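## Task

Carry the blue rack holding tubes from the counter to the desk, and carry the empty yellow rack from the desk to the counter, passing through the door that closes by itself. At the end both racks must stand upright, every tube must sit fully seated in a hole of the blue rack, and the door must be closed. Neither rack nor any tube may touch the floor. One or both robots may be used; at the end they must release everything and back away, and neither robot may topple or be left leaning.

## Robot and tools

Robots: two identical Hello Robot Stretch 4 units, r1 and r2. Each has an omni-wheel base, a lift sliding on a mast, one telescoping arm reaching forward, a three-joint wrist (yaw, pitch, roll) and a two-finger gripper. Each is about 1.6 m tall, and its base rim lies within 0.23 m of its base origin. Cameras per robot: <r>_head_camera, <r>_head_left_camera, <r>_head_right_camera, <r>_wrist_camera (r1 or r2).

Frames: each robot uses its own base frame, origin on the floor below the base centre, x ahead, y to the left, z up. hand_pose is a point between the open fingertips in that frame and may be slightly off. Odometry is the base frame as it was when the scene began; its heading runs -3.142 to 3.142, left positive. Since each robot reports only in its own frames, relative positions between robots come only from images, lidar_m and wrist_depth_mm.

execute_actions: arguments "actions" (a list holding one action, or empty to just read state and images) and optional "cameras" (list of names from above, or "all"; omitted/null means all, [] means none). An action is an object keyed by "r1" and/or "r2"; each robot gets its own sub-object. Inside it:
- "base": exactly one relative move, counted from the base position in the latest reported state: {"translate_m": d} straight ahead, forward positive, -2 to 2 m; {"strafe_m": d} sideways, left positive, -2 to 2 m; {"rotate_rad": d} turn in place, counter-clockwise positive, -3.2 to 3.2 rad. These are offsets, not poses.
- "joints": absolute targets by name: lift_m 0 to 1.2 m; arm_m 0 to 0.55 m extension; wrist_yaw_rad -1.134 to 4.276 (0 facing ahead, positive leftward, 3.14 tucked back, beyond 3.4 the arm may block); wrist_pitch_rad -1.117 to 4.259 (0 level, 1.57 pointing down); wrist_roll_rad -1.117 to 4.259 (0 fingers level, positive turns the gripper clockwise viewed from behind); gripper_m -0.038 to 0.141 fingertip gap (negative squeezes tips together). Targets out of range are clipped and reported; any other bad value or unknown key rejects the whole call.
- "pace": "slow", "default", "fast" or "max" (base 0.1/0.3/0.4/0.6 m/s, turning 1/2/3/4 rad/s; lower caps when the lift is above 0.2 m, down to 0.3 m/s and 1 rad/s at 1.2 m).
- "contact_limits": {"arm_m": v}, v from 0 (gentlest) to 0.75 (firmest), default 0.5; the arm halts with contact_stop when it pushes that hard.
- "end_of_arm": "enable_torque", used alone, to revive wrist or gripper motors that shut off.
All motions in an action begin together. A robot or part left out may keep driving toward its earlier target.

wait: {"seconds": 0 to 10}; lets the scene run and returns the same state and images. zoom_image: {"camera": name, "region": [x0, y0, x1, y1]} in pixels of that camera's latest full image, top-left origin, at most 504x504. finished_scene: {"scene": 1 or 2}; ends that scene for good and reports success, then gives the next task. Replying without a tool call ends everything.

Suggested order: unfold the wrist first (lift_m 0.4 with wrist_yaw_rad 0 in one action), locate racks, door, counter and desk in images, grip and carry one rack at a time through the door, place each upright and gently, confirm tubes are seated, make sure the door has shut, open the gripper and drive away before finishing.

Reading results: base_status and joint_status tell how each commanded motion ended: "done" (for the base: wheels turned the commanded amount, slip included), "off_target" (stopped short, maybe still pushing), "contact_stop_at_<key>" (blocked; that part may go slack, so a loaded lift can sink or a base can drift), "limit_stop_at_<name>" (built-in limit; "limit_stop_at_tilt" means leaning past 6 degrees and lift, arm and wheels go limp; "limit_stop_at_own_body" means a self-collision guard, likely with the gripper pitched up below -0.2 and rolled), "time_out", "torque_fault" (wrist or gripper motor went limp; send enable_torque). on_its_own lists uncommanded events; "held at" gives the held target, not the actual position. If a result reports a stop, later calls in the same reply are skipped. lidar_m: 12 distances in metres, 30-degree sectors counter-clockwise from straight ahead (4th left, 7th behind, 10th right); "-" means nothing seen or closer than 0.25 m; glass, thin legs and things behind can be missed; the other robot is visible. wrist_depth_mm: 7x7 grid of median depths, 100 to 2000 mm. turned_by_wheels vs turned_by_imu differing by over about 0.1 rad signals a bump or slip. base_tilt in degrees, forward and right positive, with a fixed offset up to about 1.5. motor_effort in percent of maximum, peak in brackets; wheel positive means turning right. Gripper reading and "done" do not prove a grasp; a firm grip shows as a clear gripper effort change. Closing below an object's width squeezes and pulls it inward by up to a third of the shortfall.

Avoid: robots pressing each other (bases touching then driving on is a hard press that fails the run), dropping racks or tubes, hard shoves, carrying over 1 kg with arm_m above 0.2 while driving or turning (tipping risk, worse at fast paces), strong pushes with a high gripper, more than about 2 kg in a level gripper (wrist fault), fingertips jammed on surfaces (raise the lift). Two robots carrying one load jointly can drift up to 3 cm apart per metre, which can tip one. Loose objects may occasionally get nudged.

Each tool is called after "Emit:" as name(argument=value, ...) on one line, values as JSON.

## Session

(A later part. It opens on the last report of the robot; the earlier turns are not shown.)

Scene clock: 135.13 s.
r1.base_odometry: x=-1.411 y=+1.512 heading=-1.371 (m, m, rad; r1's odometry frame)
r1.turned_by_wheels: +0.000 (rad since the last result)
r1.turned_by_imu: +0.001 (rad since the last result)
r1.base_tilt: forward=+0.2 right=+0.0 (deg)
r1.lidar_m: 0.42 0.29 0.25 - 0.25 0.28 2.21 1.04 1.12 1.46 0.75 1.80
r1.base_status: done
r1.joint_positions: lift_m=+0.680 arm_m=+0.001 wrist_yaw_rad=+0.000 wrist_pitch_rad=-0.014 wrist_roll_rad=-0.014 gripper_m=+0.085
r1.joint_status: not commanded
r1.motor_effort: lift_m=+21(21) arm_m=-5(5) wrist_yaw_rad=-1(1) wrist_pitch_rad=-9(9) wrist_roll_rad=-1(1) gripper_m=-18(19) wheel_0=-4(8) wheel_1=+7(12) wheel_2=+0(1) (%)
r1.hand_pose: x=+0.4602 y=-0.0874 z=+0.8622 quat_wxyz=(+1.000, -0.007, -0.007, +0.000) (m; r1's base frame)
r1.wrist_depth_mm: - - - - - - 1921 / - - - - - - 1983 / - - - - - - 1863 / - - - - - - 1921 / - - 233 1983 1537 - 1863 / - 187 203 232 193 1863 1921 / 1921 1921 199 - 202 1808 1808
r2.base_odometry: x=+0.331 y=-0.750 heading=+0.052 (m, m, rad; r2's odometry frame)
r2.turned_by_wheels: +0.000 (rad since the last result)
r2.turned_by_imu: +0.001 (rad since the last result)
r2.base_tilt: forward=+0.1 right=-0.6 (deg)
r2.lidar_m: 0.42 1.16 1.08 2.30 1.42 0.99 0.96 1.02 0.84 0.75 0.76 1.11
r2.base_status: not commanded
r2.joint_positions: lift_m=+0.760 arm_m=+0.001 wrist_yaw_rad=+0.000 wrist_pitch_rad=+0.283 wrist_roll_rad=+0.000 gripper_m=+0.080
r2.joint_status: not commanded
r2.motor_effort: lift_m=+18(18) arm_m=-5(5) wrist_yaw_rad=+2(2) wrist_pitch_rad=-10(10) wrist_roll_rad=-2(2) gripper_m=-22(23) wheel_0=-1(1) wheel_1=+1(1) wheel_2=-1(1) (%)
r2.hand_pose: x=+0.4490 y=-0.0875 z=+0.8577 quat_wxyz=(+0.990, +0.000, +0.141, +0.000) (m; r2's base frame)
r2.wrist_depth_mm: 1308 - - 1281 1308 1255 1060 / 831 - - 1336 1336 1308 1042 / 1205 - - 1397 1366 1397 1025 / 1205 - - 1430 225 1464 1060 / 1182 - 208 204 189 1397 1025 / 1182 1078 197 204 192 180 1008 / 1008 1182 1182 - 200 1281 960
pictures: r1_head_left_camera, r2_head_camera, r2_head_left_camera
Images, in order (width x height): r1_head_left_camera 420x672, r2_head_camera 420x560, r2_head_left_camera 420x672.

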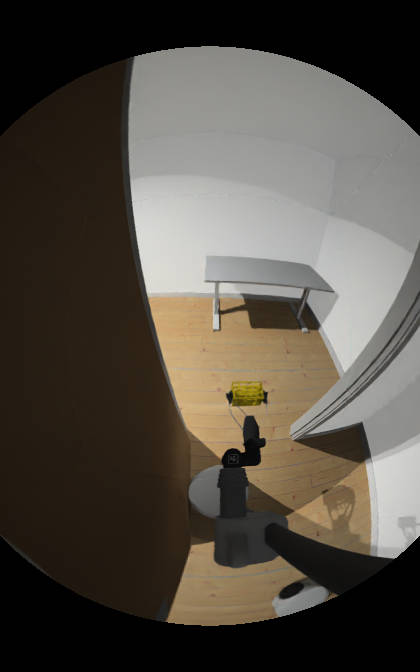

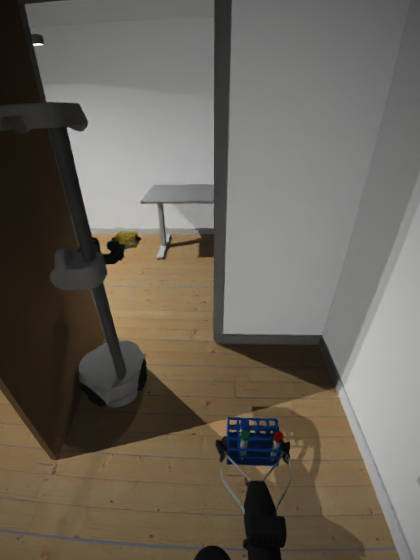

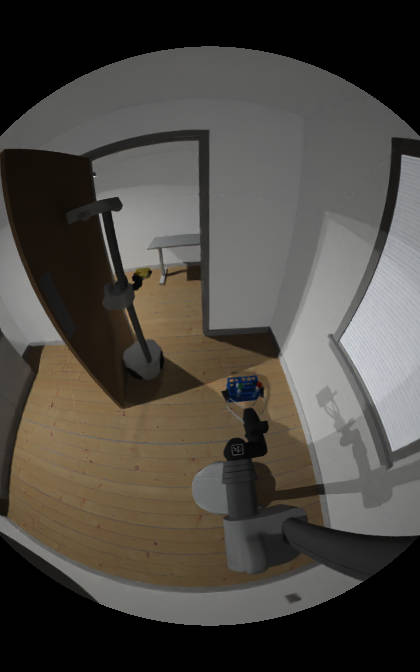

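Emit:
execute_actions(actions=[{"r1":{"base":{"translate_m":-0.17}}}], cameras=[])

Emit:
execute_actions(actions=[{"r1":{"base":{"rotate_rad":-3.0},"pace":"slow"}}], cameras=["r2_head_camera","r2_head_left_camera","r1_head_right_camera"])

Scene clock: 141.83 s.
r1.base_odometry: x=-1.445 y=+1.679 heading=-1.371 (m, m, rad; r1's odometry frame)
r1.turned_by_wheels: +0.000 (rad since the last result)
r1.turned_by_imu: +0.000 (rad since the last result)
r1.base_tilt: forward=+0.1 right=+0.0 (deg)
r1.lidar_m: 0.44 0.30 0.25 - 0.25 0.29 2.02 1.03 0.92 1.47 0.87 0.94
r1.base_status: done
r1.joint_positions: lift_m=+0.680 arm_m=+0.001 wrist_yaw_rad=+0.000 wrist_pitch_rad=-0.014 wrist_roll_rad=-0.014 gripper_m=+0.085
r1.joint_status: not commanded
r1.motor_effort: lift_m=+21(21) arm_m=-5(5) wrist_yaw_rad=-1(0) wrist_pitch_rad=-9(9) wrist_roll_rad=-1(1) gripper_m=-19(20) wheel_0=-6(10) wheel_1=-1(4) wheel_2=+1(11) (%)
r1.hand_pose: x=+0.4602 y=-0.0874 z=+0.8622 quat_wxyz=(+1.000, -0.007, -0.007, +0.000) (m; r1's base frame)
r1.wrist_depth_mm: - - - - - - 1921 / - - - - - - 1921 / - - - - - - 1863 / - - - - - - 1921 / - - 233 - 1708 - 1863 / - 187 203 232 205 - 1983 / 1756 1863 199 - 202 1921 1808
r2.base_odometry: x=+0.331 y=-0.750 heading=+0.052 (m, m, rad; r2's odometry frame)
r2.turned_by_wheels: +0.000 (rad since the last result)
r2.turned_by_imu: +0.001 (rad since the last result)
r2.base_tilt: forward=+0.1 right=-0.6 (deg)
r2.lidar_m: 0.40 1.01 1.11 2.31 1.43 1.02 0.95 1.00 0.83 0.73 0.80 1.12
r2.base_status: not commanded
r2.joint_positions: lift_m=+0.760 arm_m=+0.001 wrist_yaw_rad=+0.000 wrist_pitch_rad=+0.283 wrist_roll_rad=+0.000 gripper_m=+0.080
r2.joint_status: not commanded
r2.motor_effort: lift_m=+18(18) arm_m=-5(5) wrist_yaw_rad=+3(3) wrist_pitch_rad=-10(11) wrist_roll_rad=-2(2) gripper_m=-24(25) wheel_0=-1(1) wheel_1=+1(1) wheel_2=-1(1) (%)
r2.hand_pose: x=+0.4490 y=-0.0875 z=+0.8577 quat_wxyz=(+0.990, +0.000, +0.141, +0.000) (m; r2's base frame)
r2.wrist_depth_mm: 1397 - - 1281 1255 1281 1060 / 1118 - - 1366 1308 1336 1060 / 1229 - - 1397 1366 1397 1060 / 1366 - - 1430 226 1464 1025 / 1366 - 208 205 189 1397 1008 / 1118 1160 198 204 191 181 991 / 946 1229 1205 - 200 1281 960
pictures: none
No camera images: the call's "cameras" was empty. Leave "cameras" out to get every camera's image.

Scene clock: 146.13 s.
r1.base_odometry: x=-1.445 y=+1.678 heading=+1.912 (m, m, rad; r1's odometry frame)
r1.turned_by_wheels: -3.000 (rad since the last result)
r1.turned_by_imu: -3.058 (rad since the last result)
r1.base_tilt: forward=+0.1 right=-0.1 (deg)
r1.lidar_m: 0.46 0.89 1.00 1.43 0.86 1.91 0.55 0.25 0.25 - 0.25 0.34
r1.base_status: done
r1.joint_positions: lift_m=+0.680 arm_m=+0.001 wrist_yaw_rad=+0.000 wrist_pitch_rad=-0.014 wrist_roll_rad=-0.014 gripper_m=+0.085
r1.joint_status: not commanded
r1.motor_effort: lift_m=+21(21) arm_m=-4(4) wrist_yaw_rad=-1(4) wrist_pitch_rad=-9(9) wrist_roll_rad=+0(1) gripper_m=-18(20) wheel_0=+3(4) wheel_1=+0(11) wheel_2=+3(9) (%)
r1.hand_pose: x=+0.4601 y=-0.0875 z=+0.8622 quat_wxyz=(+1.000, -0.007, -0.007, +0.000) (m; r1's base frame)
r1.wrist_depth_mm: 1576 1983 1863 1808 1708 1661 1618 / 1576 1921 1863 1808 1808 1708 1661 / 820 1921 1863 1863 1756 1661 1661 / 1576 1921 1863 1756 1756 1661 1661 / 1618 1983 233 1808 1708 1708 1661 / 1618 187 203 233 205 1661 1661 / 1576 1863 200 - 203 1756 1661
r2.base_odometry: x=+0.331 y=-0.750 heading=+0.052 (m, m, rad; r2's odometry frame)
r2.turned_by_wheels: +0.000 (rad since the last result)
r2.turned_by_imu: +0.001 (rad since the last result)
r2.base_tilt: forward=+0.1 right=-0.6 (deg)
r2.lidar_m: 0.42 0.80 0.81 2.32 1.42 1.00 0.96 1.03 0.82 0.74 0.77 1.13
r2.base_status: not commanded
r2.joint_positions: lift_m=+0.760 arm_m=+0.001 wrist_yaw_rad=+0.000 wrist_pitch_rad=+0.283 wrist_roll_rad=+0.000 gripper_m=+0.080
r2.joint_status: not commanded
r2.motor_effort: lift_m=+18(18) arm_m=-5(5) wrist_yaw_rad=+2(2) wrist_pitch_rad=-10(10) wrist_roll_rad=-2(2) gripper_m=-25(23) wheel_0=-1(1) wheel_1=+1(1) wheel_2=-1(1) (%)
r2.hand_pose: x=+0.4490 y=-0.0875 z=+0.8577 quat_wxyz=(+0.990, +0.000, +0.141, +0.000) (m; r2's base frame)
r2.wrist_depth_mm: 1397 - - 1281 1281 1308 1060 / 1336 - - 1366 1336 1336 1042 / 1336 - - 1397 1397 1397 1025 / 1336 - - 1430 227 1464 1042 / 1336 - 208 205 189 1366 1008 / 1255 1138 198 205 192 181 991 / 991 1229 1205 - 200 1336 946
pictures: r1_head_right_camera, r2_head_camera, r2_head_left_camera
Images, in order (width x height): r1_head_right_camera 420x672, r2_head_camera 420x560, r2_head_left_camera 420x672.

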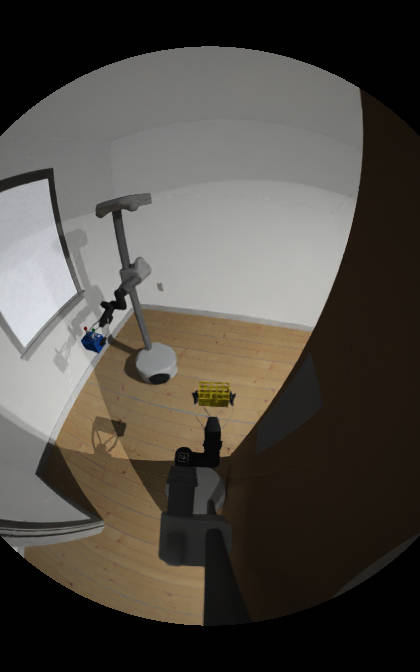

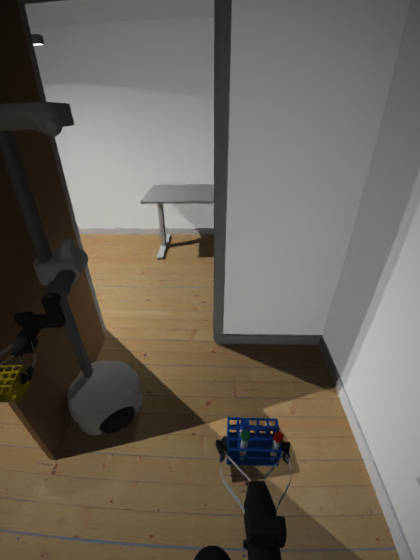

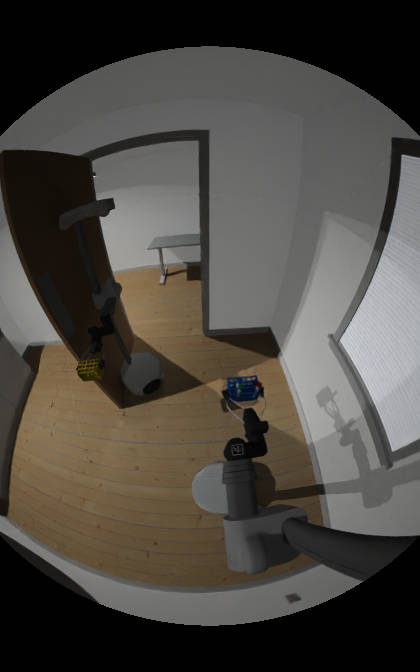

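Now strafe right to push the door further.

Emit:
execute_actions(actions=[{"r1":{"base":{"strafe_m":-0.4},"pace":"slow"}}], cameras=["r2_head_camera","r2_head_left_camera","r1_head_right_camera"])

Scene clock: 153.27 s.
r1.base_odometry: x=-1.069 y=+1.812 heading=+1.912 (m, m, rad; r1's odometry frame)
r1.turned_by_wheels: -0.001 (rad since the last result)
r1.turned_by_imu: -0.189 (rad since the last result)
r1.base_tilt: forward=+0.1 right=+0.1 (deg)
r1.lidar_m: 0.43 1.04 0.90 1.51 0.93 0.96 2.00 0.30 0.25 - 0.25 0.29
r1.base_status: done
r1.joint_positions: lift_m=+0.680 arm_m=+0.001 wrist_yaw_rad=+0.000 wrist_pitch_rad=-0.014 wrist_roll_rad=-0.014 gripper_m=+0.085
r1.joint_status: not commanded
r1.motor_effort: lift_m=+20(21) arm_m=-4(4) wrist_yaw_rad=-2(12) wrist_pitch_rad=-9(11) wrist_roll_rad=+0(1) gripper_m=-19(20) wheel_0=+24(28) wheel_1=-27(32) wheel_2=-2(2) (%)
r1.hand_pose: x=+0.4601 y=-0.0874 z=+0.8623 quat_wxyz=(+1.000, -0.007, -0.007, +0.000) (m; r1's base frame)
r1.wrist_depth_mm: 1708 1756 1756 1756 1808 1863 1808 / 1661 1756 1756 1756 1808 1808 1808 / 1708 1756 1756 1756 1756 1808 1863 / 1708 1708 1708 1756 1808 1808 1808 / 1708 1756 233 1756 1756 1863 1808 / 1756 187 203 233 205 1808 1863 / 1708 1756 199 - 203 1808 1808
r2.base_odometry: x=+0.331 y=-0.750 heading=+0.052 (m, m, rad; r2's odometry frame)
r2.turned_by_wheels: +0.000 (rad since the last result)
r2.turned_by_imu: +0.002 (rad since the last result)
r2.base_tilt: forward=+0.1 right=-0.6 (deg)
r2.lidar_m: 0.39 1.02 0.90 2.30 1.41 1.00 0.95 1.02 0.85 0.72 0.77 1.08
r2.base_status: not commanded
r2.joint_positions: lift_m=+0.760 arm_m=+0.001 wrist_yaw_rad=+0.000 wrist_pitch_rad=+0.283 wrist_roll_rad=+0.000 gripper_m=+0.080
r2.joint_status: not commanded
r2.motor_effort: lift_m=+18(18) arm_m=-5(5) wrist_yaw_rad=+3(3) wrist_pitch_rad=-10(10) wrist_roll_rad=-2(2) gripper_m=-25(20) wheel_0=-1(1) wheel_1=+1(1) wheel_2=-1(1) (%)
r2.hand_pose: x=+0.4490 y=-0.0875 z=+0.8577 quat_wxyz=(+0.990, +0.000, +0.141, +0.000) (m; r2's base frame)
r2.wrist_depth_mm: 1336 - - 1308 1281 1281 1060 / 1366 - - 1336 1308 1336 1060 / 1336 - - 1397 1430 1397 1078 / 1308 - - 1430 226 1430 1042 / 1397 - 207 204 188 1366 1042 / 1366 1464 198 204 192 181 1008 / 1008 1255 1182 - 200 1308 946
pictures: r1_head_right_camera, r2_head_camera, r2_head_left_camera
Images, in order (width x height): r1_head_right_camera 420x672, r2_head_camera 420x560, r2_head_left_camera 420x672.

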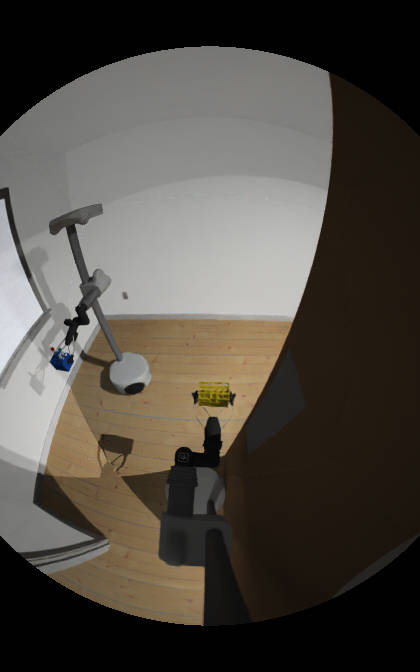

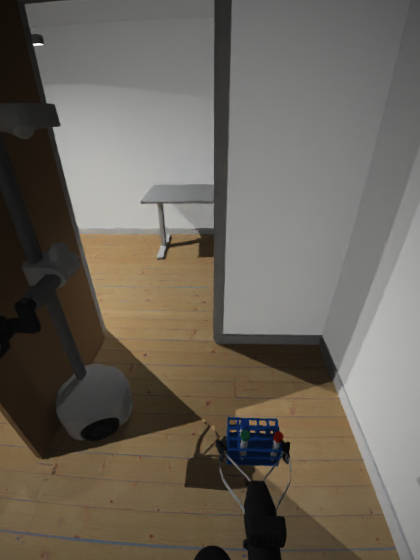

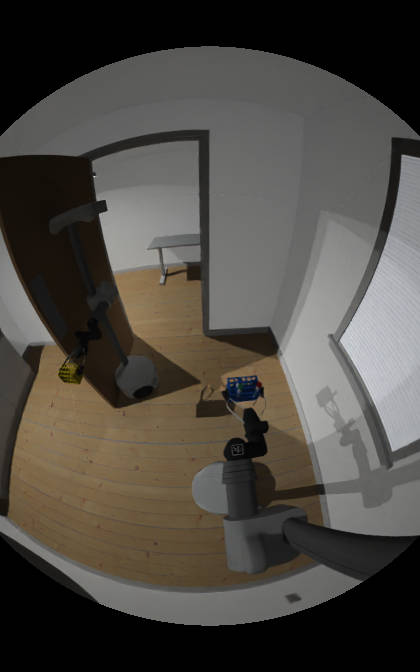

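Emit:
execute_actions(actions=[{"r1":{"base":{"translate_m":0.22},"pace":"slow"},"r2":{"base":{"rotate_rad":0.22}}}], cameras=["r2_head_camera","r2_head_left_camera","r1_head_right_camera"])

Scene clock: 168.83 s.
r1.base_odometry: x=-1.143 y=+2.019 heading=+1.912 (m, m, rad; r1's odometry frame)
r1.turned_by_wheels: +0.000 (rad since the last result)
r1.turned_by_imu: +0.000 (rad since the last result)
r1.base_tilt: forward=+0.2 right=+0.0 (deg)
r1.lidar_m: 0.42 0.86 0.72 1.48 1.22 1.08 0.79 0.29 0.25 1.66 1.70 1.88
r1.base_status: done
r1.joint_positions: lift_m=+0.680 arm_m=+0.001 wrist_yaw_rad=+0.000 wrist_pitch_rad=-0.014 wrist_roll_rad=-0.014 gripper_m=+0.085
r1.joint_status: not commanded
r1.motor_effort: lift_m=+20(20) arm_m=-4(4) wrist_yaw_rad=-1(1) wrist_pitch_rad=-9(9) wrist_roll_rad=+0(0) gripper_m=-18(19) wheel_0=+4(23) wheel_1=+1(26) wheel_2=-5(9) (%)
r1.hand_pose: x=+0.4601 y=-0.0874 z=+0.8623 quat_wxyz=(+1.000, -0.007, -0.007, +0.000) (m; r1's base frame)
r1.wrist_depth_mm: 1499 1537 1537 1576 1576 1576 1576 / 1499 1499 1537 1537 1576 1576 1618 / 1464 1537 1576 1537 1537 1576 1661 / 1499 1537 1537 1576 1576 1537 1618 / 1576 1499 234 1537 1576 1618 1618 / 1464 187 202 233 204 1576 1618 / 1499 1537 200 - 203 1576 1618
r2.base_odometry: x=+0.331 y=-0.750 heading=+0.272 (m, m, rad; r2's odometry frame)
r2.turned_by_wheels: +0.220 (rad since the last result)
r2.turned_by_imu: +0.218 (rad since the last result)
r2.base_tilt: forward=+0.1 right=-0.6 (deg)
r2.lidar_m: 0.40 0.83 0.81 2.18 1.20 0.96 0.96 0.95 0.75 0.73 0.84 1.49
r2.base_status: done
r2.joint_positions: lift_m=+0.760 arm_m=+0.001 wrist_yaw_rad=+0.000 wrist_pitch_rad=+0.283 wrist_roll_rad=+0.000 gripper_m=+0.080
r2.joint_status: not commanded
r2.motor_effort: lift_m=+18(18) arm_m=-5(5) wrist_yaw_rad=+1(0) wrist_pitch_rad=-11(10) wrist_roll_rad=-2(2) gripper_m=-24(23) wheel_0=+0(5) wheel_1=+1(5) wheel_2=+0(1) (%)
r2.hand_pose: x=+0.4490 y=-0.0874 z=+0.8577 quat_wxyz=(+0.990, +0.000, +0.141, +0.000) (m; r2's base frame)
r2.wrist_depth_mm: 931 1281 - - 1255 1182 1138 / 741 1308 - - 1281 1229 1160 / 1042 1308 - - 1336 1281 1182 / 1025 1366 - 226 251 1308 1281 / 1025 1397 208 204 188 1366 1308 / 976 1229 198 204 192 181 1397 / 976 1229 1182 - 200 1336 1336
pictures: r1_head_right_camera, r2_head_camera, r2_head_left_camera
Images, in order (width x height): r1_head_right_camera 420x672, r2_head_camera 420x560, r2_head_left_camera 420x672.

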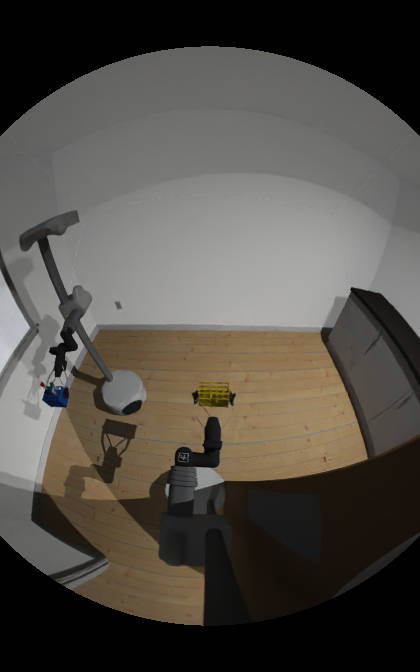

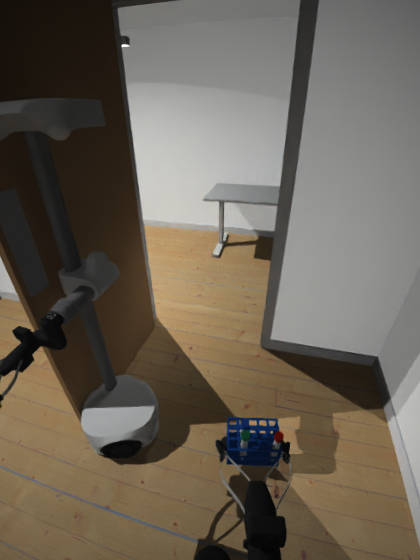

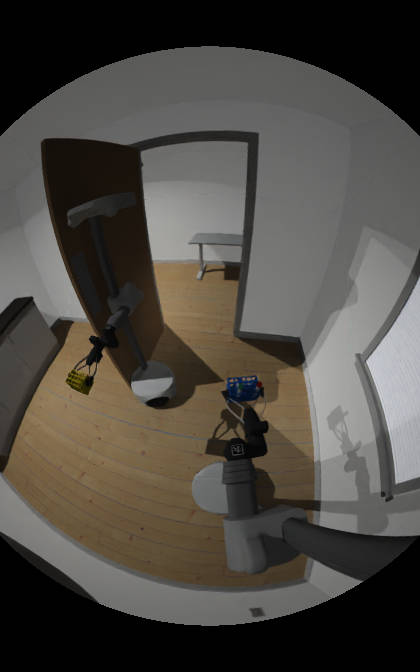

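Emit:
execute_actions(actions=[{"r2":{"base":{"translate_m":0.75}}}], cameras=["r2_head_camera","r2_head_left_camera","r1_head_left_camera"])

Scene clock: 175.00 s.
r1.base_odometry: x=-1.143 y=+2.019 heading=+1.912 (m, m, rad; r1's odometry frame)
r1.turned_by_wheels: +0.000 (rad since the last result)
r1.turned_by_imu: +0.001 (rad since the last result)
r1.base_tilt: forward=+0.1 right=+0.0 (deg)
r1.lidar_m: 0.44 1.83 0.38 0.37 0.50 1.07 0.79 0.30 0.25 1.66 1.70 1.88
r1.base_status: not commanded
r1.joint_positions: lift_m=+0.680 arm_m=+0.001 wrist_yaw_rad=+0.000 wrist_pitch_rad=-0.014 wrist_roll_rad=-0.014 gripper_m=+0.085
r1.joint_status: not commanded
r1.motor_effort: lift_m=+21(20) arm_m=-4(4) wrist_yaw_rad=-1(1) wrist_pitch_rad=-9(8) wrist_roll_rad=-1(1) gripper_m=-19(19) wheel_0=+4(4) wheel_1=+1(0) wheel_2=-5(5) (%)
r1.hand_pose: x=+0.4601 y=-0.0874 z=+0.8623 quat_wxyz=(+1.000, -0.007, -0.007, +0.000) (m; r1's base frame)
r1.wrist_depth_mm: 1499 1499 1499 1537 1576 1576 1618 / 1499 1499 1537 1576 1576 1576 1618 / 1499 1499 1537 1537 1576 1576 1618 / 1499 1537 1537 1576 1537 1576 1618 / 1499 1499 233 1537 1576 1618 1618 / 1499 187 202 233 205 1576 1576 / 1499 1537 200 - 204 1618 1618
r2.base_odometry: x=+1.054 y=-0.549 heading=+0.272 (m, m, rad; r2's odometry frame)
r2.turned_by_wheels: +0.000 (rad since the last result)
r2.turned_by_imu: +0.002 (rad since the last result)
r2.base_tilt: forward=+0.1 right=-0.6 (deg)
r2.lidar_m: 0.40 0.87 0.36 0.35 0.65 1.72 1.70 1.10 0.89 0.90 1.06 0.89
r2.base_status: done
r2.joint_positions: lift_m=+0.760 arm_m=+0.001 wrist_yaw_rad=+0.000 wrist_pitch_rad=+0.283 wrist_roll_rad=+0.000 gripper_m=+0.080
r2.joint_status: not commanded
r2.motor_effort: lift_m=+19(19) arm_m=-5(5) wrist_yaw_rad=+2(2) wrist_pitch_rad=-10(10) wrist_roll_rad=-2(2) gripper_m=-26(26) wheel_0=-2(5) wheel_1=+0(4) wheel_2=+2(8) (%)
r2.hand_pose: x=+0.4490 y=-0.0874 z=+0.8577 quat_wxyz=(+0.990, +0.000, +0.141, +0.000) (m; r2's base frame)
r2.wrist_depth_mm: 842 - - - - 539 525 / 866 - - - - 564 544 / 878 - - - - 597 569 / 878 - - - 225 609 597 / 878 - 208 204 188 634 615 / 878 1078 197 205 191 181 640 / 904 1255 1205 - 200 707 668
pictures: r1_head_left_camera, r2_head_camera, r2_head_left_camera
Images, in order (width x height): r1_head_left_camera 420x672, r2_head_camera 420x560, r2_head_left_camera 420x672.

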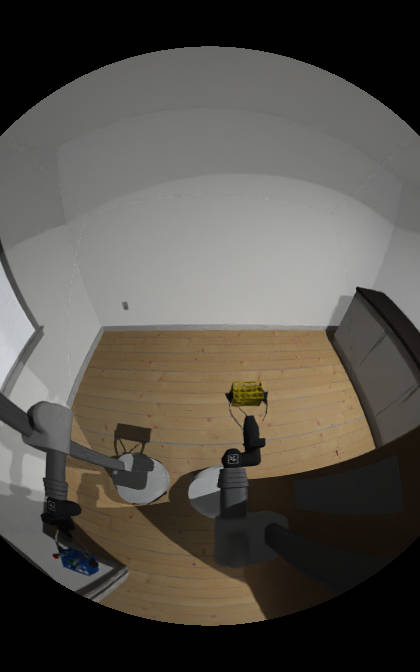

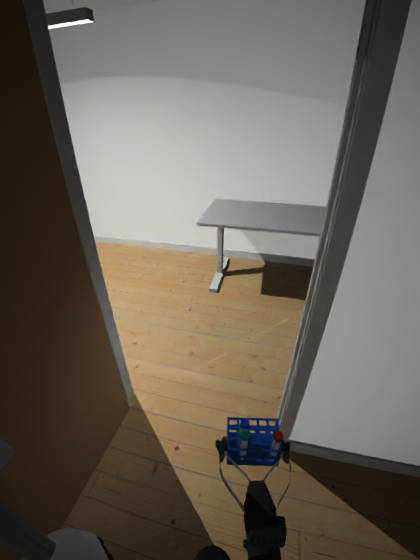

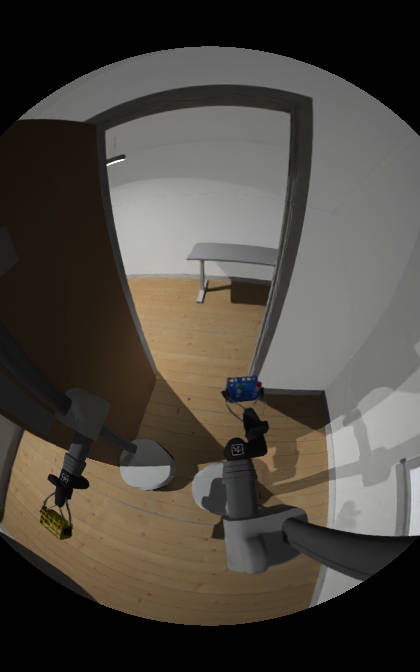

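Emit:
execute_actions(actions=[{"r2":{"base":{"translate_m":0.9}}}], cameras=[])

Emit:
execute_actions(actions=[{"r2":{"base":{"rotate_rad":-0.3}}}], cameras=["r2_head_camera","r2_head_left_camera"])

Scene clock: 183.50 s.
r1.base_odometry: x=-1.143 y=+2.019 heading=+1.912 (m, m, rad; r1's odometry frame)
r1.turned_by_wheels: +0.000 (rad since the last result)
r1.turned_by_imu: +0.001 (rad since the last result)
r1.base_tilt: forward=+0.0 right=+0.0 (deg)
r1.lidar_m: 0.44 1.83 1.56 1.48 1.24 0.69 0.73 0.29 0.25 1.67 1.70 1.88
r1.base_status: not commanded
r1.joint_positions: lift_m=+0.680 arm_m=+0.001 wrist_yaw_rad=+0.000 wrist_pitch_rad=-0.014 wrist_roll_rad=-0.014 gripper_m=+0.085
r1.joint_status: not commanded
r1.motor_effort: lift_m=+20(20) arm_m=-4(4) wrist_yaw_rad=-1(0) wrist_pitch_rad=-9(9) wrist_roll_rad=-1(0) gripper_m=-19(19) wheel_0=+4(4) wheel_1=+1(1) wheel_2=-5(5) (%)
r1.hand_pose: x=+0.4601 y=-0.0874 z=+0.8623 quat_wxyz=(+1.000, -0.007, -0.007, +0.000) (m; r1's base frame)
r1.wrist_depth_mm: 1499 1499 1537 1537 1537 1576 1618 / 1464 1499 1537 1537 1576 1576 1618 / 1499 1499 1537 1576 1537 1537 1618 / 1499 1537 1537 1576 1576 1576 1618 / 1499 1537 232 1537 1576 1576 1618 / 1537 187 203 233 205 1576 1618 / 1499 1576 199 - 203 1576 1618
r2.base_odometry: x=+1.921 y=-0.307 heading=+0.272 (m, m, rad; r2's odometry frame)
r2.turned_by_wheels: +0.000 (rad since the last result)
r2.turned_by_imu: +0.002 (rad since the last result)
r2.base_tilt: forward=+0.1 right=-0.6 (deg)
r2.lidar_m: 0.38 2.40 0.57 0.53 0.62 0.68 2.56 1.36 1.12 0.28 1.26 1.34
r2.base_status: done
r2.joint_positions: lift_m=+0.760 arm_m=+0.001 wrist_yaw_rad=+0.000 wrist_pitch_rad=+0.283 wrist_roll_rad=+0.000 gripper_m=+0.080
r2.joint_status: not commanded
r2.motor_effort: lift_m=+19(19) arm_m=-5(5) wrist_yaw_rad=+2(2) wrist_pitch_rad=-10(10) wrist_roll_rad=-2(2) gripper_m=-23(23) wheel_0=+0(4) wheel_1=+0(5) wheel_2=+2(5) (%)
r2.hand_pose: x=+0.4490 y=-0.0874 z=+0.8577 quat_wxyz=(+0.990, +0.000, +0.141, +0.000) (m; r2's base frame)
r2.wrist_depth_mm: - - 1921 1863 1756 1618 1576 / - - 1983 1921 1808 1708 1576 / - - - 1618 1756 1708 1661 / - - - 1138 251 1863 1430 / - - 201 204 188 1921 1863 / 1576 1430 198 205 192 181 1576 / 1281 1281 1205 - 200 1366 1336
pictures: none
No camera images: the call's "cameras" was empty. Leave "cameras" out to get every camera's image.

Scene clock: 184.57 s.
r1.base_odometry: x=-1.143 y=+2.019 heading=+1.912 (m, m, rad; r1's odometry frame)
r1.turned_by_wheels: +0.000 (rad since the last result)
r1.turned_by_imu: +0.000 (rad since the last result)
r1.base_tilt: forward=+0.1 right=+0.0 (deg)
r1.lidar_m: 0.43 1.84 1.56 1.49 1.24 0.70 0.75 0.29 0.25 1.66 1.69 1.87
r1.base_status: not commanded
r1.joint_positions: lift_m=+0.680 arm_m=+0.001 wrist_yaw_rad=+0.000 wrist_pitch_rad=-0.014 wrist_roll_rad=-0.014 gripper_m=+0.085
r1.joint_status: not commanded
r1.motor_effort: lift_m=+21(20) arm_m=-4(4) wrist_yaw_rad=+0(0) wrist_pitch_rad=-9(9) wrist_roll_rad=-1(0) gripper_m=-19(19) wheel_0=+4(4) wheel_1=+1(1) wheel_2=-5(5) (%)
r1.hand_pose: x=+0.4601 y=-0.0874 z=+0.8623 quat_wxyz=(+1.000, -0.007, -0.007, +0.000) (m; r1's base frame)
r1.wrist_depth_mm: 1499 1499 1499 1537 1537 1537 1618 / 1537 1537 1576 1537 1576 1576 1618 / 1499 1499 1537 1537 1618 1618 1618 / 1499 1499 1537 1576 1576 1576 1576 / 1464 1499 233 1576 1537 1576 1618 / 1499 187 203 233 204 1618 1618 / 1464 1537 200 - 202 1618 1576
r2.base_odometry: x=+1.921 y=-0.307 heading=-0.028 (m, m, rad; r2's odometry frame)
r2.turned_by_wheels: -0.300 (rad since the last result)
r2.turned_by_imu: -0.294 (rad since the last result)
r2.base_tilt: forward=+0.2 right=-0.5 (deg)
r2.lidar_m: 0.42 1.35 2.79 0.54 0.54 0.69 0.72 1.76 1.20 0.28 0.29 1.44
r2.base_status: done
r2.joint_positions: lift_m=+0.760 arm_m=+0.001 wrist_yaw_rad=+0.000 wrist_pitch_rad=+0.283 wrist_roll_rad=+0.000 gripper_m=+0.080
r2.joint_status: not commanded
r2.motor_effort: lift_m=+19(19) arm_m=-5(5) wrist_yaw_rad=+3(3) wrist_pitch_rad=-10(10) wrist_roll_rad=-2(2) gripper_m=-25(22) wheel_0=+1(4) wheel_1=+0(6) wheel_2=+0(7) (%)
r2.hand_pose: x=+0.4490 y=-0.0875 z=+0.8577 quat_wxyz=(+0.990, +0.000, +0.141, +0.000) (m; r2's base frame)
r2.wrist_depth_mm: 1708 1708 1756 1808 1808 1808 1308 / 1863 1808 1808 1921 1921 1863 1336 / 1808 1808 1537 1661 1708 1708 1281 / 1983 1921 1983 226 250 1661 1281 / 1983 - 201 204 188 1756 1281 / 1537 1430 196 204 191 180 1308 / 1308 1308 1182 - 200 1308 1255
pictures: r2_head_camera, r2_head_left_camera
Images, in order (width x height): r2_head_camera 420x560, r2_head_left_camera 420x672.

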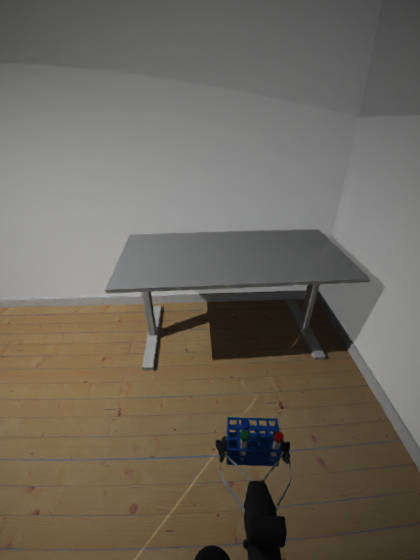

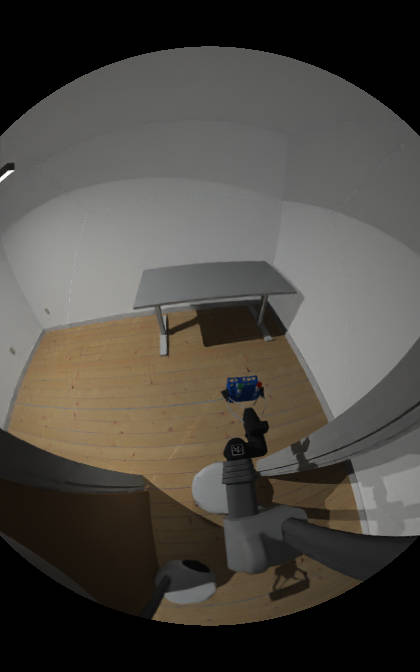

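Emit:
execute_actions(actions=[{"r2":{"base":{"translate_m":0.88}},"r1":{"base":{"translate_m":0.32},"joints":{"lift_m":0.86},"pace":"slow"}}], cameras=["r2_head_camera","r2_wrist_camera","r1_head_right_camera"])

Scene clock: 193.03 s.
r1.base_odometry: x=-1.250 y=+2.320 heading=+1.912 (m, m, rad; r1's odometry frame)
r1.turned_by_wheels: +0.000 (rad since the last result)
r1.turned_by_imu: +0.001 (rad since the last result)
r1.base_tilt: forward=+0.1 right=+0.0 (deg)
r1.lidar_m: 0.44 1.52 1.57 1.49 1.56 0.71 0.85 1.20 1.62 1.61 1.66 1.54
r1.base_status: done
r1.joint_positions: lift_m=+0.860 arm_m=+0.001 wrist_yaw_rad=+0.000 wrist_pitch_rad=-0.014 wrist_roll_rad=-0.014 gripper_m=+0.085
r1.joint_status: all done
r1.motor_effort: lift_m=+23(28) arm_m=-4(4) wrist_yaw_rad=-1(5) wrist_pitch_rad=-9(9) wrist_roll_rad=-1(1) gripper_m=-19(19) wheel_0=+3(7) wheel_1=+4(4) wheel_2=-3(8) (%)
r1.hand_pose: x=+0.4601 y=-0.0874 z=+1.0421 quat_wxyz=(+1.000, -0.007, -0.007, +0.000) (m; r1's base frame)
r1.wrist_depth_mm: 1182 1229 1229 1255 1229 1281 1281 / 1182 1205 1205 1229 1229 1281 1255 / 1182 1205 1205 1229 1229 1255 1281 / 1205 1205 1205 1229 1229 1255 1281 / 1182 1205 233 1229 1255 1255 1281 / 1205 186 203 232 205 1281 1281 / 1205 1205 199 - 203 1255 1281
r2.base_odometry: x=+2.801 y=-0.332 heading=-0.028 (m, m, rad; r2's odometry frame)
r2.turned_by_wheels: +0.000 (rad since the last result)
r2.turned_by_imu: +0.002 (rad since the last result)
r2.base_tilt: forward=+0.1 right=-0.6 (deg)
r2.lidar_m: 0.38 0.46 0.61 2.68 1.13 0.99 1.10 0.73 0.94 1.04 0.79 0.55
r2.base_status: done
r2.joint_positions: lift_m=+0.760 arm_m=+0.001 wrist_yaw_rad=+0.000 wrist_pitch_rad=+0.283 wrist_roll_rad=+0.000 gripper_m=+0.080
r2.joint_status: not commanded
r2.motor_effort: lift_m=+19(19) arm_m=-5(5) wrist_yaw_rad=+2(3) wrist_pitch_rad=-9(10) wrist_roll_rad=-2(2) gripper_m=-23(23) wheel_0=-1(4) wheel_1=+1(5) wheel_2=+0(5) (%)
r2.hand_pose: x=+0.4490 y=-0.0874 z=+0.8577 quat_wxyz=(+0.990, +0.000, +0.141, +0.000) (m; r2's base frame)
r2.wrist_depth_mm: 931 946 960 976 960 1008 1025 / 960 1008 991 1042 1025 1025 1078 / 1025 1025 1060 1060 1060 1098 1098 / 788 809 831 768 225 891 917 / 544 554 202 204 193 585 591 / 404 377 198 205 191 180 439 / 330 330 310 - 200 345 345
pictures: r1_head_right_camera, r2_head_camera, r2_wrist_camera
camera_calibration (this result's frames):
r2_wrist_camera: T_world_to_cam=[[0.0409071, -0.99916, 0.00243342, -0.0969652], [-0.294461, -0.0143829, -0.955555, 1.00249], [0.954788, 0.0383724, -0.294802, 0.056584], [0, 0, 0, 1]] pos_world=[0.245135, -0.0846363, 0.97485]
Images, in order (width x height): r1_head_right_camera 420x672, r2_head_camera 420x560, r2_wrist_camera 616x392.

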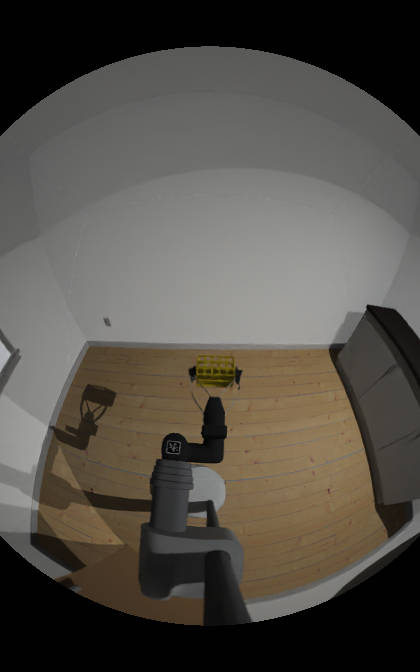

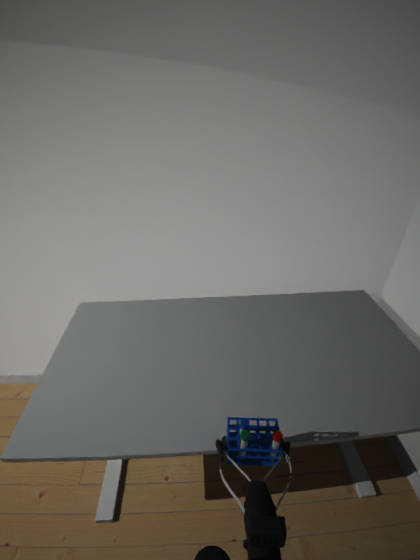

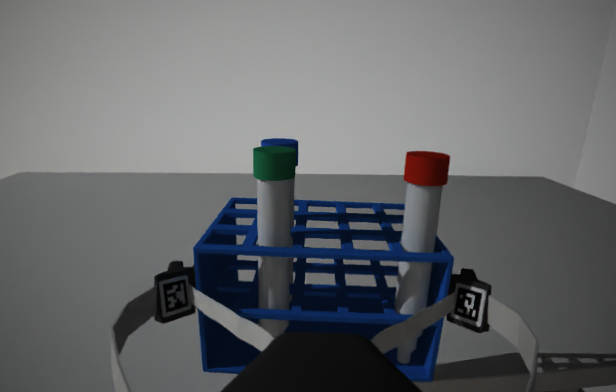

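Emit:
execute_actions(actions=[{"r2":{"joints":{"arm_m":0.2,"lift_m":0.72}},"r1":{"base":{"rotate_rad":-1.44}}}], cameras=[])

Emit:
execute_actions(actions=[{"r2":{"joints":{"lift_m":0.69},"pace":"slow"},"r1":{"base":{"translate_m":1.1}}}], cameras=["r2_head_camera","r2_wrist_camera","r1_head_camera","r1_head_right_camera"])

Scene clock: 200.40 s.
r1.base_odometry: x=-1.250 y=+2.320 heading=+0.472 (m, m, rad; r1's odometry frame)
r1.turned_by_wheels: -1.440 (rad since the last result)
r1.turned_by_imu: -1.468 (rad since the last result)
r1.base_tilt: forward=+0.1 right=+0.0 (deg)
r1.lidar_m: 0.43 1.73 1.48 1.46 1.58 1.53 1.50 1.52 1.17 1.14 1.24 1.66
r1.base_status: done
r1.joint_positions: lift_m=+0.860 arm_m=+0.001 wrist_yaw_rad=+0.000 wrist_pitch_rad=-0.014 wrist_roll_rad=-0.014 gripper_m=+0.085
r1.joint_status: not commanded
r1.motor_effort: lift_m=+22(23) arm_m=-4(4) wrist_yaw_rad=-1(2) wrist_pitch_rad=-9(9) wrist_roll_rad=+0(0) gripper_m=-19(20) wheel_0=+2(6) wheel_1=+2(8) wheel_2=+2(6) (%)
r1.hand_pose: x=+0.4601 y=-0.0875 z=+1.0421 quat_wxyz=(+1.000, -0.007, -0.007, +0.000) (m; r1's base frame)
r1.wrist_depth_mm: 1808 - - 1983 1921 1921 1756 / 1863 - - 1921 1983 1921 1756 / 1863 - - 1983 1921 1863 1756 / 1863 - - 1983 - 1863 1661 / 1464 1430 232 1366 1366 1921 1708 / 1464 187 202 232 205 1366 1708 / 1464 1430 200 - 203 1336 1661
r2.base_odometry: x=+2.801 y=-0.332 heading=-0.028 (m, m, rad; r2's odometry frame)
r2.turned_by_wheels: +0.000 (rad since the last result)
r2.turned_by_imu: +0.002 (rad since the last result)
r2.base_tilt: forward=+0.1 right=-0.6 (deg)
r2.lidar_m: 0.47 0.45 0.60 2.68 1.16 0.83 0.78 0.74 0.94 1.01 0.78 0.50
r2.base_status: not commanded
r2.joint_positions: lift_m=+0.720 arm_m=+0.199 wrist_yaw_rad=+0.000 wrist_pitch_rad=+0.283 wrist_roll_rad=+0.000 gripper_m=+0.080
r2.joint_status: all done
r2.motor_effort: lift_m=+18(19) arm_m=+5(5) wrist_yaw_rad=+2(3) wrist_pitch_rad=-10(10) wrist_roll_rad=-2(2) gripper_m=-27(26) wheel_0=+0(0) wheel_1=+1(1) wheel_2=+0(0) (%)
r2.hand_pose: x=+0.6470 y=-0.0874 z=+0.8177 quat_wxyz=(+0.990, +0.000, +0.141, +0.000) (m; r2's base frame)
r2.wrist_depth_mm: 768 768 788 798 809 809 831 / 798 798 809 820 831 842 866 / 809 842 854 854 891 891 904 / 654 668 683 640 225 732 759 / 442 459 202 204 193 488 500 / 338 312 198 205 191 181 364 / 277 279 258 - 200 289 289
pictures: none
No camera images: the call's "cameras" was empty. Leave "cameras" out to get every camera's image.

Scene clock: 205.53 s.
r1.base_odometry: x=-0.270 y=+2.821 heading=+0.473 (m, m, rad; r1's odometry frame)
r1.turned_by_wheels: +0.000 (rad since the last result)
r1.turned_by_imu: +0.001 (rad since the last result)
r1.base_tilt: forward=+0.1 right=+0.0 (deg)
r1.lidar_m: 0.44 0.53 0.80 1.34 1.46 2.17 2.61 1.66 1.29 1.25 0.68 0.54
r1.base_status: done
r1.joint_positions: lift_m=+0.860 arm_m=+0.001 wrist_yaw_rad=+0.000 wrist_pitch_rad=-0.014 wrist_roll_rad=-0.014 gripper_m=+0.085
r1.joint_status: not commanded
r1.motor_effort: lift_m=+22(22) arm_m=-4(4) wrist_yaw_rad=-1(1) wrist_pitch_rad=-9(9) wrist_roll_rad=-1(0) gripper_m=-19(18) wheel_0=+3(7) wheel_1=+3(8) wheel_2=-1(11) (%)
r1.hand_pose: x=+0.4601 y=-0.0874 z=+1.0422 quat_wxyz=(+1.000, -0.007, -0.007, +0.000) (m; r1's base frame)
r1.wrist_depth_mm: 960 946 917 891 866 866 854 / 946 917 917 904 878 854 842 / 946 931 917 904 866 854 854 / 946 931 931 891 878 866 842 / 946 931 233 820 831 866 854 / 539 187 202 232 193 473 569 / 377 370 199 - 203 377 387
r2.base_odometry: x=+2.801 y=-0.332 heading=-0.028 (m, m, rad; r2's odometry frame)
r2.turned_by_wheels: +0.000 (rad since the last result)
r2.turned_by_imu: +0.001 (rad since the last result)
r2.base_tilt: forward=+0.1 right=-0.6 (deg)
r2.lidar_m: 0.44 0.46 0.60 2.68 1.14 0.85 0.77 0.75 0.95 1.02 0.79 0.52
r2.base_status: not commanded
r2.joint_positions: lift_m=+0.690 arm_m=+0.199 wrist_yaw_rad=+0.000 wrist_pitch_rad=+0.283 wrist_roll_rad=+0.000 gripper_m=+0.080
r2.joint_status: all done
r2.motor_effort: lift_m=+18(18) arm_m=+5(5) wrist_yaw_rad=+2(2) wrist_pitch_rad=-10(10) wrist_roll_rad=-2(2) gripper_m=-25(24) wheel_0=+0(1) wheel_1=+1(1) wheel_2=+0(0) (%)
r2.hand_pose: x=+0.6470 y=-0.0874 z=+0.7878 quat_wxyz=(+0.990, +0.000, +0.141, +0.000) (m; r2's base frame)
r2.wrist_depth_mm: 759 759 778 788 798 831 842 / 788 809 809 831 842 854 866 / 809 831 854 866 878 891 904 / 564 574 585 549 226 640 647 / 387 389 200 204 188 418 421 / 291 267 198 204 191 181 314 / 237 238 222 - 200 248 247
pictures: r1_head_camera, r1_head_right_camera, r2_head_camera, r2_wrist_camera
camera_calibration (this result's frames):
r2_wrist_camera: T_world_to_cam=[[0.0410561, -0.999154, 0.00243764, -0.10495], [-0.294359, -0.0144268, -0.955586, 0.993961], [0.954813, 0.0385151, -0.294702, -0.15309], [0, 0, 0, 1]] pos_world=[0.443062, -0.0846254, 0.904955]
Images, in order (width x height): r1_head_camera 420x560, r1_head_right_camera 420x672, r2_head_camera 420x560, r2_wrist_camera 616x392.

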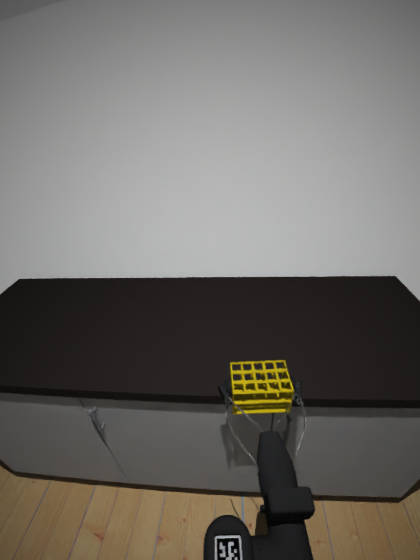

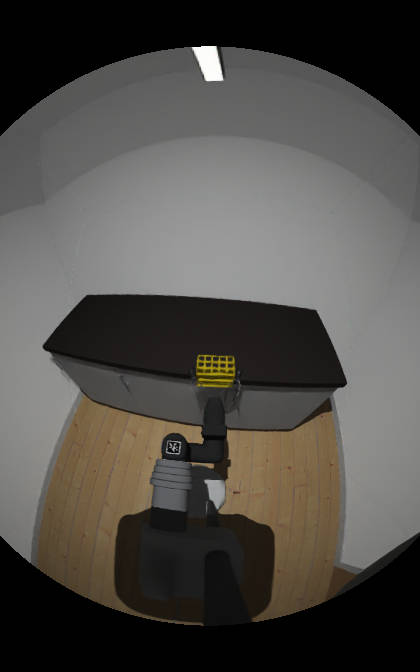

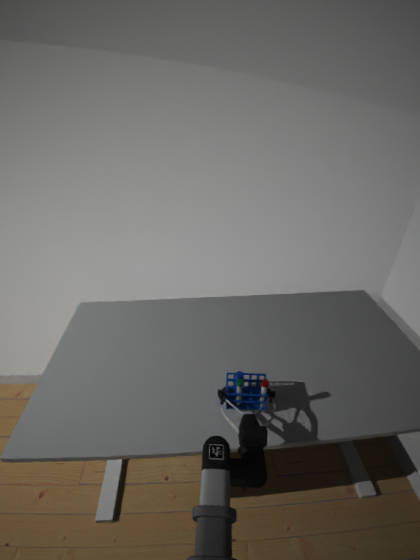

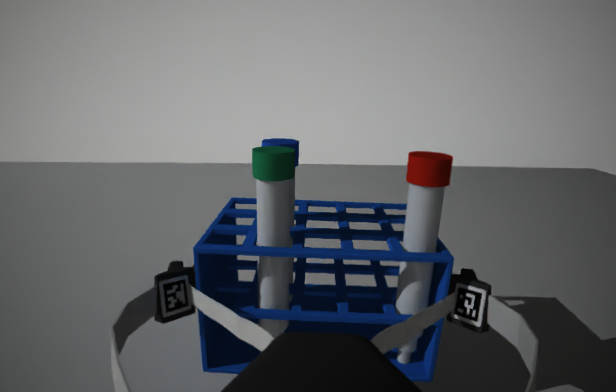

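Emit:
execute_actions(actions=[{"r2":{"joints":{"lift_m":0.671},"pace":"slow"},"r1":{"joints":{"arm_m":0.17,"lift_m":0.81}}}], cameras=["r1_head_camera"])

Scene clock: 210.03 s.
r1.base_odometry: x=-0.270 y=+2.821 heading=+0.473 (m, m, rad; r1's odometry frame)
r1.turned_by_wheels: +0.000 (rad since the last result)
r1.turned_by_imu: +0.000 (rad since the last result)
r1.base_tilt: forward=+0.1 right=+0.0 (deg)
r1.lidar_m: 0.51 0.55 0.79 1.35 1.45 2.15 2.62 1.67 1.28 1.26 0.69 0.53
r1.base_status: not commanded
r1.joint_positions: lift_m=+0.810 arm_m=+0.169 wrist_yaw_rad=+0.000 wrist_pitch_rad=-0.014 wrist_roll_rad=-0.014 gripper_m=+0.085
r1.joint_status: all done
r1.motor_effort: lift_m=+18(21) arm_m=+6(5) wrist_yaw_rad=-1(0) wrist_pitch_rad=-9(9) wrist_roll_rad=-1(0) gripper_m=-19(19) wheel_0=+3(3) wheel_1=+2(2) wheel_2=-1(1) (%)
r1.hand_pose: x=+0.6284 y=-0.0874 z=+0.9925 quat_wxyz=(+1.000, -0.007, -0.007, +0.000) (m; r1's base frame)
r1.wrist_depth_mm: 778 759 750 723 715 707 691 / 768 759 750 732 707 699 683 / 778 759 741 723 707 699 691 / 778 759 750 723 715 699 691 / 778 759 232 585 591 699 683 / 389 187 202 233 204 338 407 / 268 266 199 - 202 271 286
r2.base_odometry: x=+2.801 y=-0.332 heading=-0.028 (m, m, rad; r2's odometry frame)
r2.turned_by_wheels: +0.000 (rad since the last result)
r2.turned_by_imu: +0.001 (rad since the last result)
r2.base_tilt: forward=+0.1 right=-0.6 (deg)
r2.lidar_m: 0.46 0.48 0.60 2.69 1.14 0.86 0.79 0.72 0.97 1.03 0.78 0.52
r2.base_status: not commanded
r2.joint_positions: lift_m=+0.671 arm_m=+0.199 wrist_yaw_rad=+0.000 wrist_pitch_rad=+0.283 wrist_roll_rad=+0.000 gripper_m=+0.080
r2.joint_status: all done
r2.motor_effort: lift_m=+18(20) arm_m=+5(5) wrist_yaw_rad=+1(2) wrist_pitch_rad=-9(10) wrist_roll_rad=-3(2) gripper_m=-23(25) wheel_0=+0(1) wheel_1=+1(1) wheel_2=+0(0) (%)
r2.hand_pose: x=+0.6470 y=-0.0874 z=+0.7688 quat_wxyz=(+0.990, +0.000, +0.141, +0.000) (m; r2's base frame)
r2.wrist_depth_mm: 750 768 788 788 809 809 831 / 788 820 820 820 842 854 866 / 809 831 842 854 878 878 904 / 504 517 521 492 226 569 580 / 342 349 201 204 188 373 382 / 259 239 197 204 191 181 281 / 213 213 208 - 200 222 222
pictures: r1_head_camera
Images, in order (width x height): r1_head_camera 420x560.

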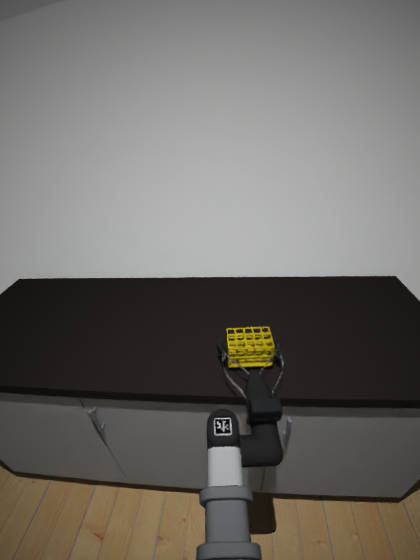

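Emit:
execute_actions(actions=[{"r2":{"joints":{"lift_m":0.667},"pace":"slow"},"r1":{"joints":{"lift_m":0.786},"pace":"slow"}}], cameras=[])

Scene clock: 212.77 s.
r1.base_odometry: x=-0.270 y=+2.821 heading=+0.473 (m, m, rad; r1's odometry frame)
r1.turned_by_wheels: +0.000 (rad since the last result)
r1.turned_by_imu: +0.000 (rad since the last result)
r1.base_tilt: forward=+0.2 right=+0.0 (deg)
r1.lidar_m: 0.51 0.54 0.80 1.36 1.47 2.14 2.62 1.65 1.28 1.25 0.67 0.51
r1.base_status: not commanded
r1.joint_positions: lift_m=+0.786 arm_m=+0.169 wrist_yaw_rad=+0.000 wrist_pitch_rad=-0.014 wrist_roll_rad=-0.014 gripper_m=+0.085
r1.joint_status: all done
r1.motor_effort: lift_m=+18(17) arm_m=+6(6) wrist_yaw_rad=-1(1) wrist_pitch_rad=-9(8) wrist_roll_rad=+0(0) gripper_m=-19(19) wheel_0=+3(3) wheel_1=+2(2) wheel_2=-1(1) (%)
r1.hand_pose: x=+0.6284 y=-0.0874 z=+0.9685 quat_wxyz=(+1.000, -0.007, -0.007, +0.000) (m; r1's base frame)
r1.wrist_depth_mm: 768 759 741 732 715 699 691 / 778 759 750 723 715 699 683 / 768 768 741 723 715 699 691 / 778 750 750 723 715 699 676 / 609 634 233 473 480 668 668 / 317 187 202 233 193 277 330 / 220 217 199 - 202 220 235
r2.base_odometry: x=+2.801 y=-0.332 heading=-0.028 (m, m, rad; r2's odometry frame)
r2.turned_by_wheels: +0.000 (rad since the last result)
r2.turned_by_imu: +0.001 (rad since the last result)
r2.base_tilt: forward=+0.0 right=-0.6 (deg)
r2.lidar_m: 0.48 0.46 0.62 2.68 1.12 0.86 0.76 0.72 0.95 1.02 0.77 0.51
r2.base_status: not commanded
r2.joint_positions: lift_m=+0.667 arm_m=+0.199 wrist_yaw_rad=+0.000 wrist_pitch_rad=+0.283 wrist_roll_rad=+0.000 gripper_m=+0.080
r2.joint_status: all done
r2.motor_effort: lift_m=+18(18) arm_m=+5(5) wrist_yaw_rad=+2(1) wrist_pitch_rad=-10(9) wrist_roll_rad=-2(2) gripper_m=-22(23) wheel_0=-1(1) wheel_1=+1(1) wheel_2=+0(0) (%)
r2.hand_pose: x=+0.6470 y=-0.0874 z=+0.7648 quat_wxyz=(+0.990, +0.000, +0.141, +0.000) (m; r2's base frame)
r2.wrist_depth_mm: 759 788 778 778 798 809 820 / 788 809 820 831 854 854 854 / 809 842 854 842 878 891 904 / 492 504 512 484 225 559 569 / 334 340 201 204 187 368 373 / 254 235 198 205 191 181 274 / 208 208 204 - 199 216 216
pictures: none
No camera images: the call's "cameras" was empty. Leave "cameras" out to get every camera's image.


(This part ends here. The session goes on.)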